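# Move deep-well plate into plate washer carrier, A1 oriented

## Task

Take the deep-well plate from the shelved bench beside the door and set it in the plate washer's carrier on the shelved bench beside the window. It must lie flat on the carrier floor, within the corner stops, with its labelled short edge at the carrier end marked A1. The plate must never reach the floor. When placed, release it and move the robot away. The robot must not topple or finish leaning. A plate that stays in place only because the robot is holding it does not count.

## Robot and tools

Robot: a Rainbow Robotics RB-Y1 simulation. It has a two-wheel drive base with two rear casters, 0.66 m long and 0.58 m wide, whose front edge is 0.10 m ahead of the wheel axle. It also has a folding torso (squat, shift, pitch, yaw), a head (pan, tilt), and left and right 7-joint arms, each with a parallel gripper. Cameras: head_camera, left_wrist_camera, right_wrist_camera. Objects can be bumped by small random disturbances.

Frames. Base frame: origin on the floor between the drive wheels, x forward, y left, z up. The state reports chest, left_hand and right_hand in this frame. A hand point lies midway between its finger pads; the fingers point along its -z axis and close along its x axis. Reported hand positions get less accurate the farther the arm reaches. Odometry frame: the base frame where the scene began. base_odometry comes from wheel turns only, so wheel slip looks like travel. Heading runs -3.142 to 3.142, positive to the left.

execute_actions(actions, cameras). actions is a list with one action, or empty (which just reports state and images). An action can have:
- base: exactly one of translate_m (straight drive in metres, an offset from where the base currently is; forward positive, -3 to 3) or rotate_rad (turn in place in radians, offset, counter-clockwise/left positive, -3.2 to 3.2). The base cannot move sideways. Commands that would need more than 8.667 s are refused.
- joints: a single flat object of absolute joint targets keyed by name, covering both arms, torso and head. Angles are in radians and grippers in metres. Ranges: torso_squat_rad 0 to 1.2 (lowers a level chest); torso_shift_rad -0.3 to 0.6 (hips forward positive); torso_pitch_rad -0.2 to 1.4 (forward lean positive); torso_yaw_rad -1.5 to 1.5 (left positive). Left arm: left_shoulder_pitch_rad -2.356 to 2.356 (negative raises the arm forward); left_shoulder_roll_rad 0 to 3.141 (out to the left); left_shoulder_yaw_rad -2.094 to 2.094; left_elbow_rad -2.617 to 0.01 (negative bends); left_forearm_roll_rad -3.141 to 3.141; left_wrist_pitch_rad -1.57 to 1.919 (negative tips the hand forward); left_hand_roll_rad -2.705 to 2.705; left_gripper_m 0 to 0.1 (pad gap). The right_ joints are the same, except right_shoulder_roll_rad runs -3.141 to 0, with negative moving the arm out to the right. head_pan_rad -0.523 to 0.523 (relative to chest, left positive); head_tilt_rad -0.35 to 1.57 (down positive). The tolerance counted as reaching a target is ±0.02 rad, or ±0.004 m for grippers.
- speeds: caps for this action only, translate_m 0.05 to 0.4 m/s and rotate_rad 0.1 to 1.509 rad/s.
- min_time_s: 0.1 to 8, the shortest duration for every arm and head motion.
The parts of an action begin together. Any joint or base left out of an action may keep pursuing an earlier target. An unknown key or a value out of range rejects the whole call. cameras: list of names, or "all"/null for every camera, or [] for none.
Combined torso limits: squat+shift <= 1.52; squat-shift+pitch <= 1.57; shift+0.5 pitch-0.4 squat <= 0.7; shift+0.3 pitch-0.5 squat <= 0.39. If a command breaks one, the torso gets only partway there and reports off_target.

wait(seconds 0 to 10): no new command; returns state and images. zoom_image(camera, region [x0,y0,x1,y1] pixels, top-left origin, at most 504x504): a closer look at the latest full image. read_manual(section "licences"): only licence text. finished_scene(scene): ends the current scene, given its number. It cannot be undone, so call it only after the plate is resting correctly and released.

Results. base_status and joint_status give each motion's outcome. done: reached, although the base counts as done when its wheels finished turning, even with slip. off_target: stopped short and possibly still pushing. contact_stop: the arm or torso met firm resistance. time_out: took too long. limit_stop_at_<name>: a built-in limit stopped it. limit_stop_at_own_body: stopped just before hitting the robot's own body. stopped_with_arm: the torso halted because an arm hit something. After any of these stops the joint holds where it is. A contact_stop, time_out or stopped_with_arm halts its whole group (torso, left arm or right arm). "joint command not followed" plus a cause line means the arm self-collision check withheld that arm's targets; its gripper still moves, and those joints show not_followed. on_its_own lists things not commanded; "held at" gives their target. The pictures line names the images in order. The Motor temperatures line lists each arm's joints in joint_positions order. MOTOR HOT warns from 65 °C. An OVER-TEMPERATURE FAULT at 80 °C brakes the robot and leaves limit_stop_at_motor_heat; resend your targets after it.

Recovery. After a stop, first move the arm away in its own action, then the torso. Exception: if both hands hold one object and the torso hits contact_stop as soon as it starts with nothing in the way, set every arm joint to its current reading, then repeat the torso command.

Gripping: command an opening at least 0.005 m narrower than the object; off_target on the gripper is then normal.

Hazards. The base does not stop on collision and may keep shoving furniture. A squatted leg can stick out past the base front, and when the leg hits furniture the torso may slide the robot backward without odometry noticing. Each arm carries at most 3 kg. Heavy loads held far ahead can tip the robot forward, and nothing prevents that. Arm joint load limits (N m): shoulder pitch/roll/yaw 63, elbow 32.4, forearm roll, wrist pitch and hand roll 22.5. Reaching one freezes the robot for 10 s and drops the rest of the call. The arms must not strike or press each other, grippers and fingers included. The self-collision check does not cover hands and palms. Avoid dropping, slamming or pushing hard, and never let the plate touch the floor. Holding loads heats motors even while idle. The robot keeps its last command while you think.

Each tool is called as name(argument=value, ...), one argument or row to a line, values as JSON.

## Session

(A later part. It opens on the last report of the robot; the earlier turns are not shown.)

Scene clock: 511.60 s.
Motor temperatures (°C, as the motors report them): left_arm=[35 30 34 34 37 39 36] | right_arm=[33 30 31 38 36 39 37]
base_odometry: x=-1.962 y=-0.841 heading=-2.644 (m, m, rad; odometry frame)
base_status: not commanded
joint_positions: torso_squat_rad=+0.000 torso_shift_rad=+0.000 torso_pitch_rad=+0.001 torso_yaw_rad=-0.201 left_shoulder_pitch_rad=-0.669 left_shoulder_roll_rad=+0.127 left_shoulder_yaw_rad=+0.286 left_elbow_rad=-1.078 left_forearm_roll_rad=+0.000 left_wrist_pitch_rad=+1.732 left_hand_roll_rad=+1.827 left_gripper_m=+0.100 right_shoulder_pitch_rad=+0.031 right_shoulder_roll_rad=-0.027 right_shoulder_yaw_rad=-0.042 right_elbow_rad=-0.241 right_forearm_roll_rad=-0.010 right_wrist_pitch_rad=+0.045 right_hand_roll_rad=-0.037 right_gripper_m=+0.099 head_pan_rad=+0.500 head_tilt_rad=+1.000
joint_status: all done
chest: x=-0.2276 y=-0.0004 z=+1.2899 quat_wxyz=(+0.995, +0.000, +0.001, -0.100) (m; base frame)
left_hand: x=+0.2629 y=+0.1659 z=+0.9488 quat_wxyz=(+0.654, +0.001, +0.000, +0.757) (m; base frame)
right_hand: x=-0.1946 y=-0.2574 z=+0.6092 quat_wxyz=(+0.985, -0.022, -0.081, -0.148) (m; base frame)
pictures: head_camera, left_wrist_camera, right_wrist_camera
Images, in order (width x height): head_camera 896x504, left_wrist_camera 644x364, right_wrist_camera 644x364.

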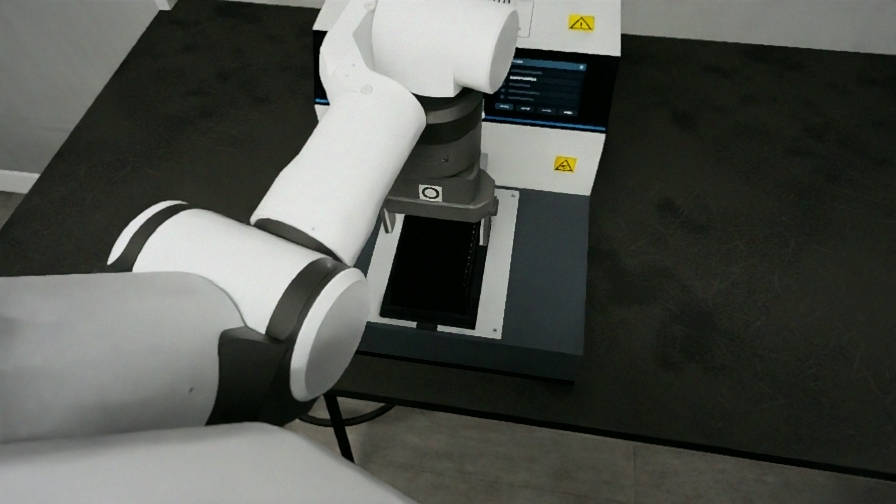

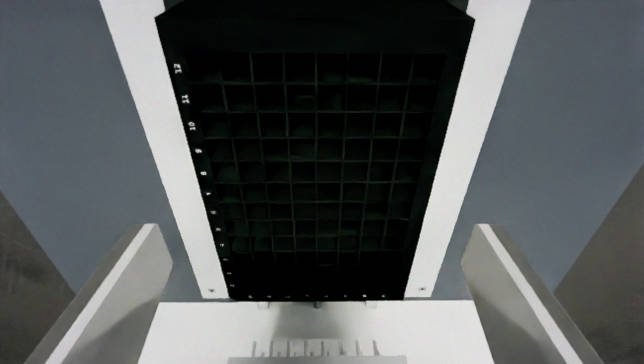

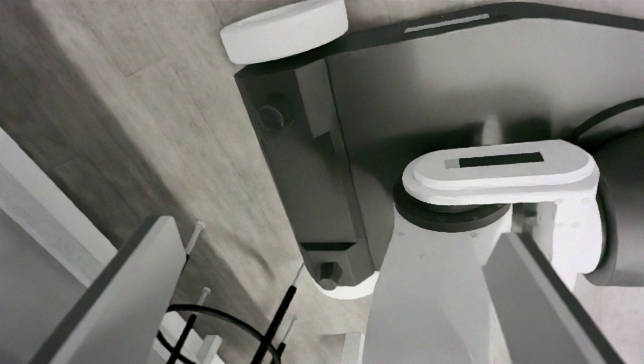

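execute_actions(
  actions=[
    {"base": {"translate_m": -0.45}, "joints": {"head_pan_rad": 0.35, "head_tilt_rad": 0.65}},
  ],
  cameras=["head_camera"],
)

Scene clock: 517.47 s.
Motor temperatures (°C, as the motors report them): left_arm=[35 30 34 34 37 39 36] | right_arm=[33 30 31 38 36 39 37]
base_odometry: x=-1.567 y=-0.626 heading=-2.643 (m, m, rad; odometry frame)
base_status: done
joint_positions: torso_squat_rad=+0.000 torso_shift_rad=+0.000 torso_pitch_rad=+0.001 torso_yaw_rad=-0.201 left_shoulder_pitch_rad=-0.669 left_shoulder_roll_rad=+0.127 left_shoulder_yaw_rad=+0.286 left_elbow_rad=-1.078 left_forearm_roll_rad=+0.000 left_wrist_pitch_rad=+1.732 left_hand_roll_rad=+1.827 left_gripper_m=+0.100 right_shoulder_pitch_rad=+0.031 right_shoulder_roll_rad=-0.027 right_shoulder_yaw_rad=-0.042 right_elbow_rad=-0.241 right_forearm_roll_rad=-0.010 right_wrist_pitch_rad=+0.045 right_hand_roll_rad=-0.037 right_gripper_m=+0.099 head_pan_rad=+0.350 head_tilt_rad=+0.650
joint_status: all done
chest: x=-0.2277 y=-0.0004 z=+1.2899 quat_wxyz=(+0.995, +0.000, +0.001, -0.100) (m; base frame)
left_hand: x=+0.2628 y=+0.1659 z=+0.9488 quat_wxyz=(+0.654, +0.001, +0.000, +0.757) (m; base frame)
right_hand: x=-0.1946 y=-0.2574 z=+0.6092 quat_wxyz=(+0.985, -0.022, -0.081, -0.148) (m; base frame)
pictures: head_camera
Images, in order (width x height): head_camera 896x504.

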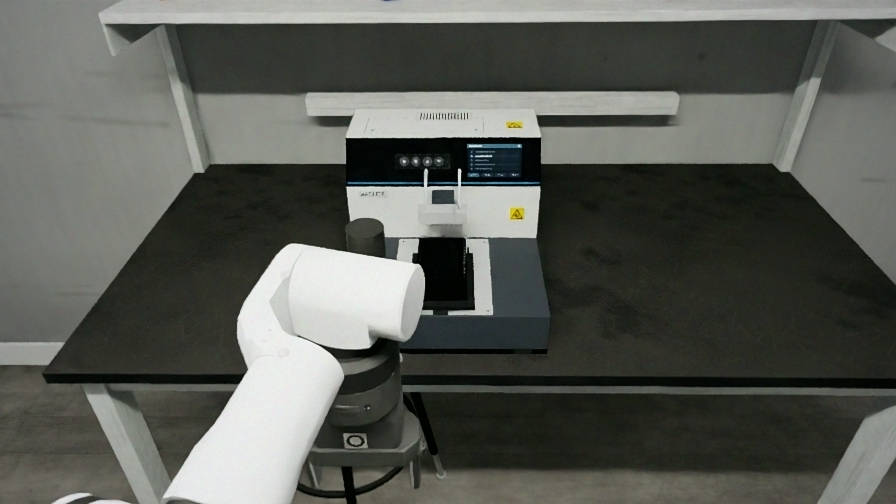

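zoom_image(
  camera="head_camera",
  region=[380, 200, 540, 330],
)

Region (380, 200, 540, 330) of head_camera's 896x504 image, scaled by 3.150, with more detail than that image has; it fills the top 410 rows of this view, and the rest is white.

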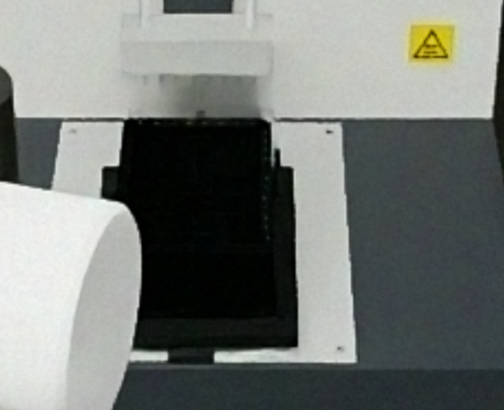

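zoom_image(
  camera="head_camera",
  region=[410, 230, 490, 320],
)

Region (410, 230, 490, 320) of head_camera's 896x504 image, scaled by 5.600, with more detail than that image has.

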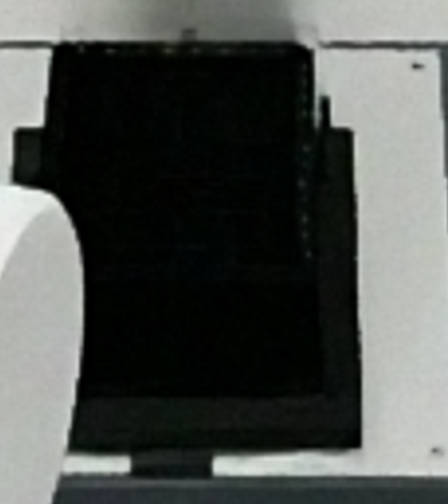

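finished_scene(
  scene=1,
)

The scene is finished: the task was done.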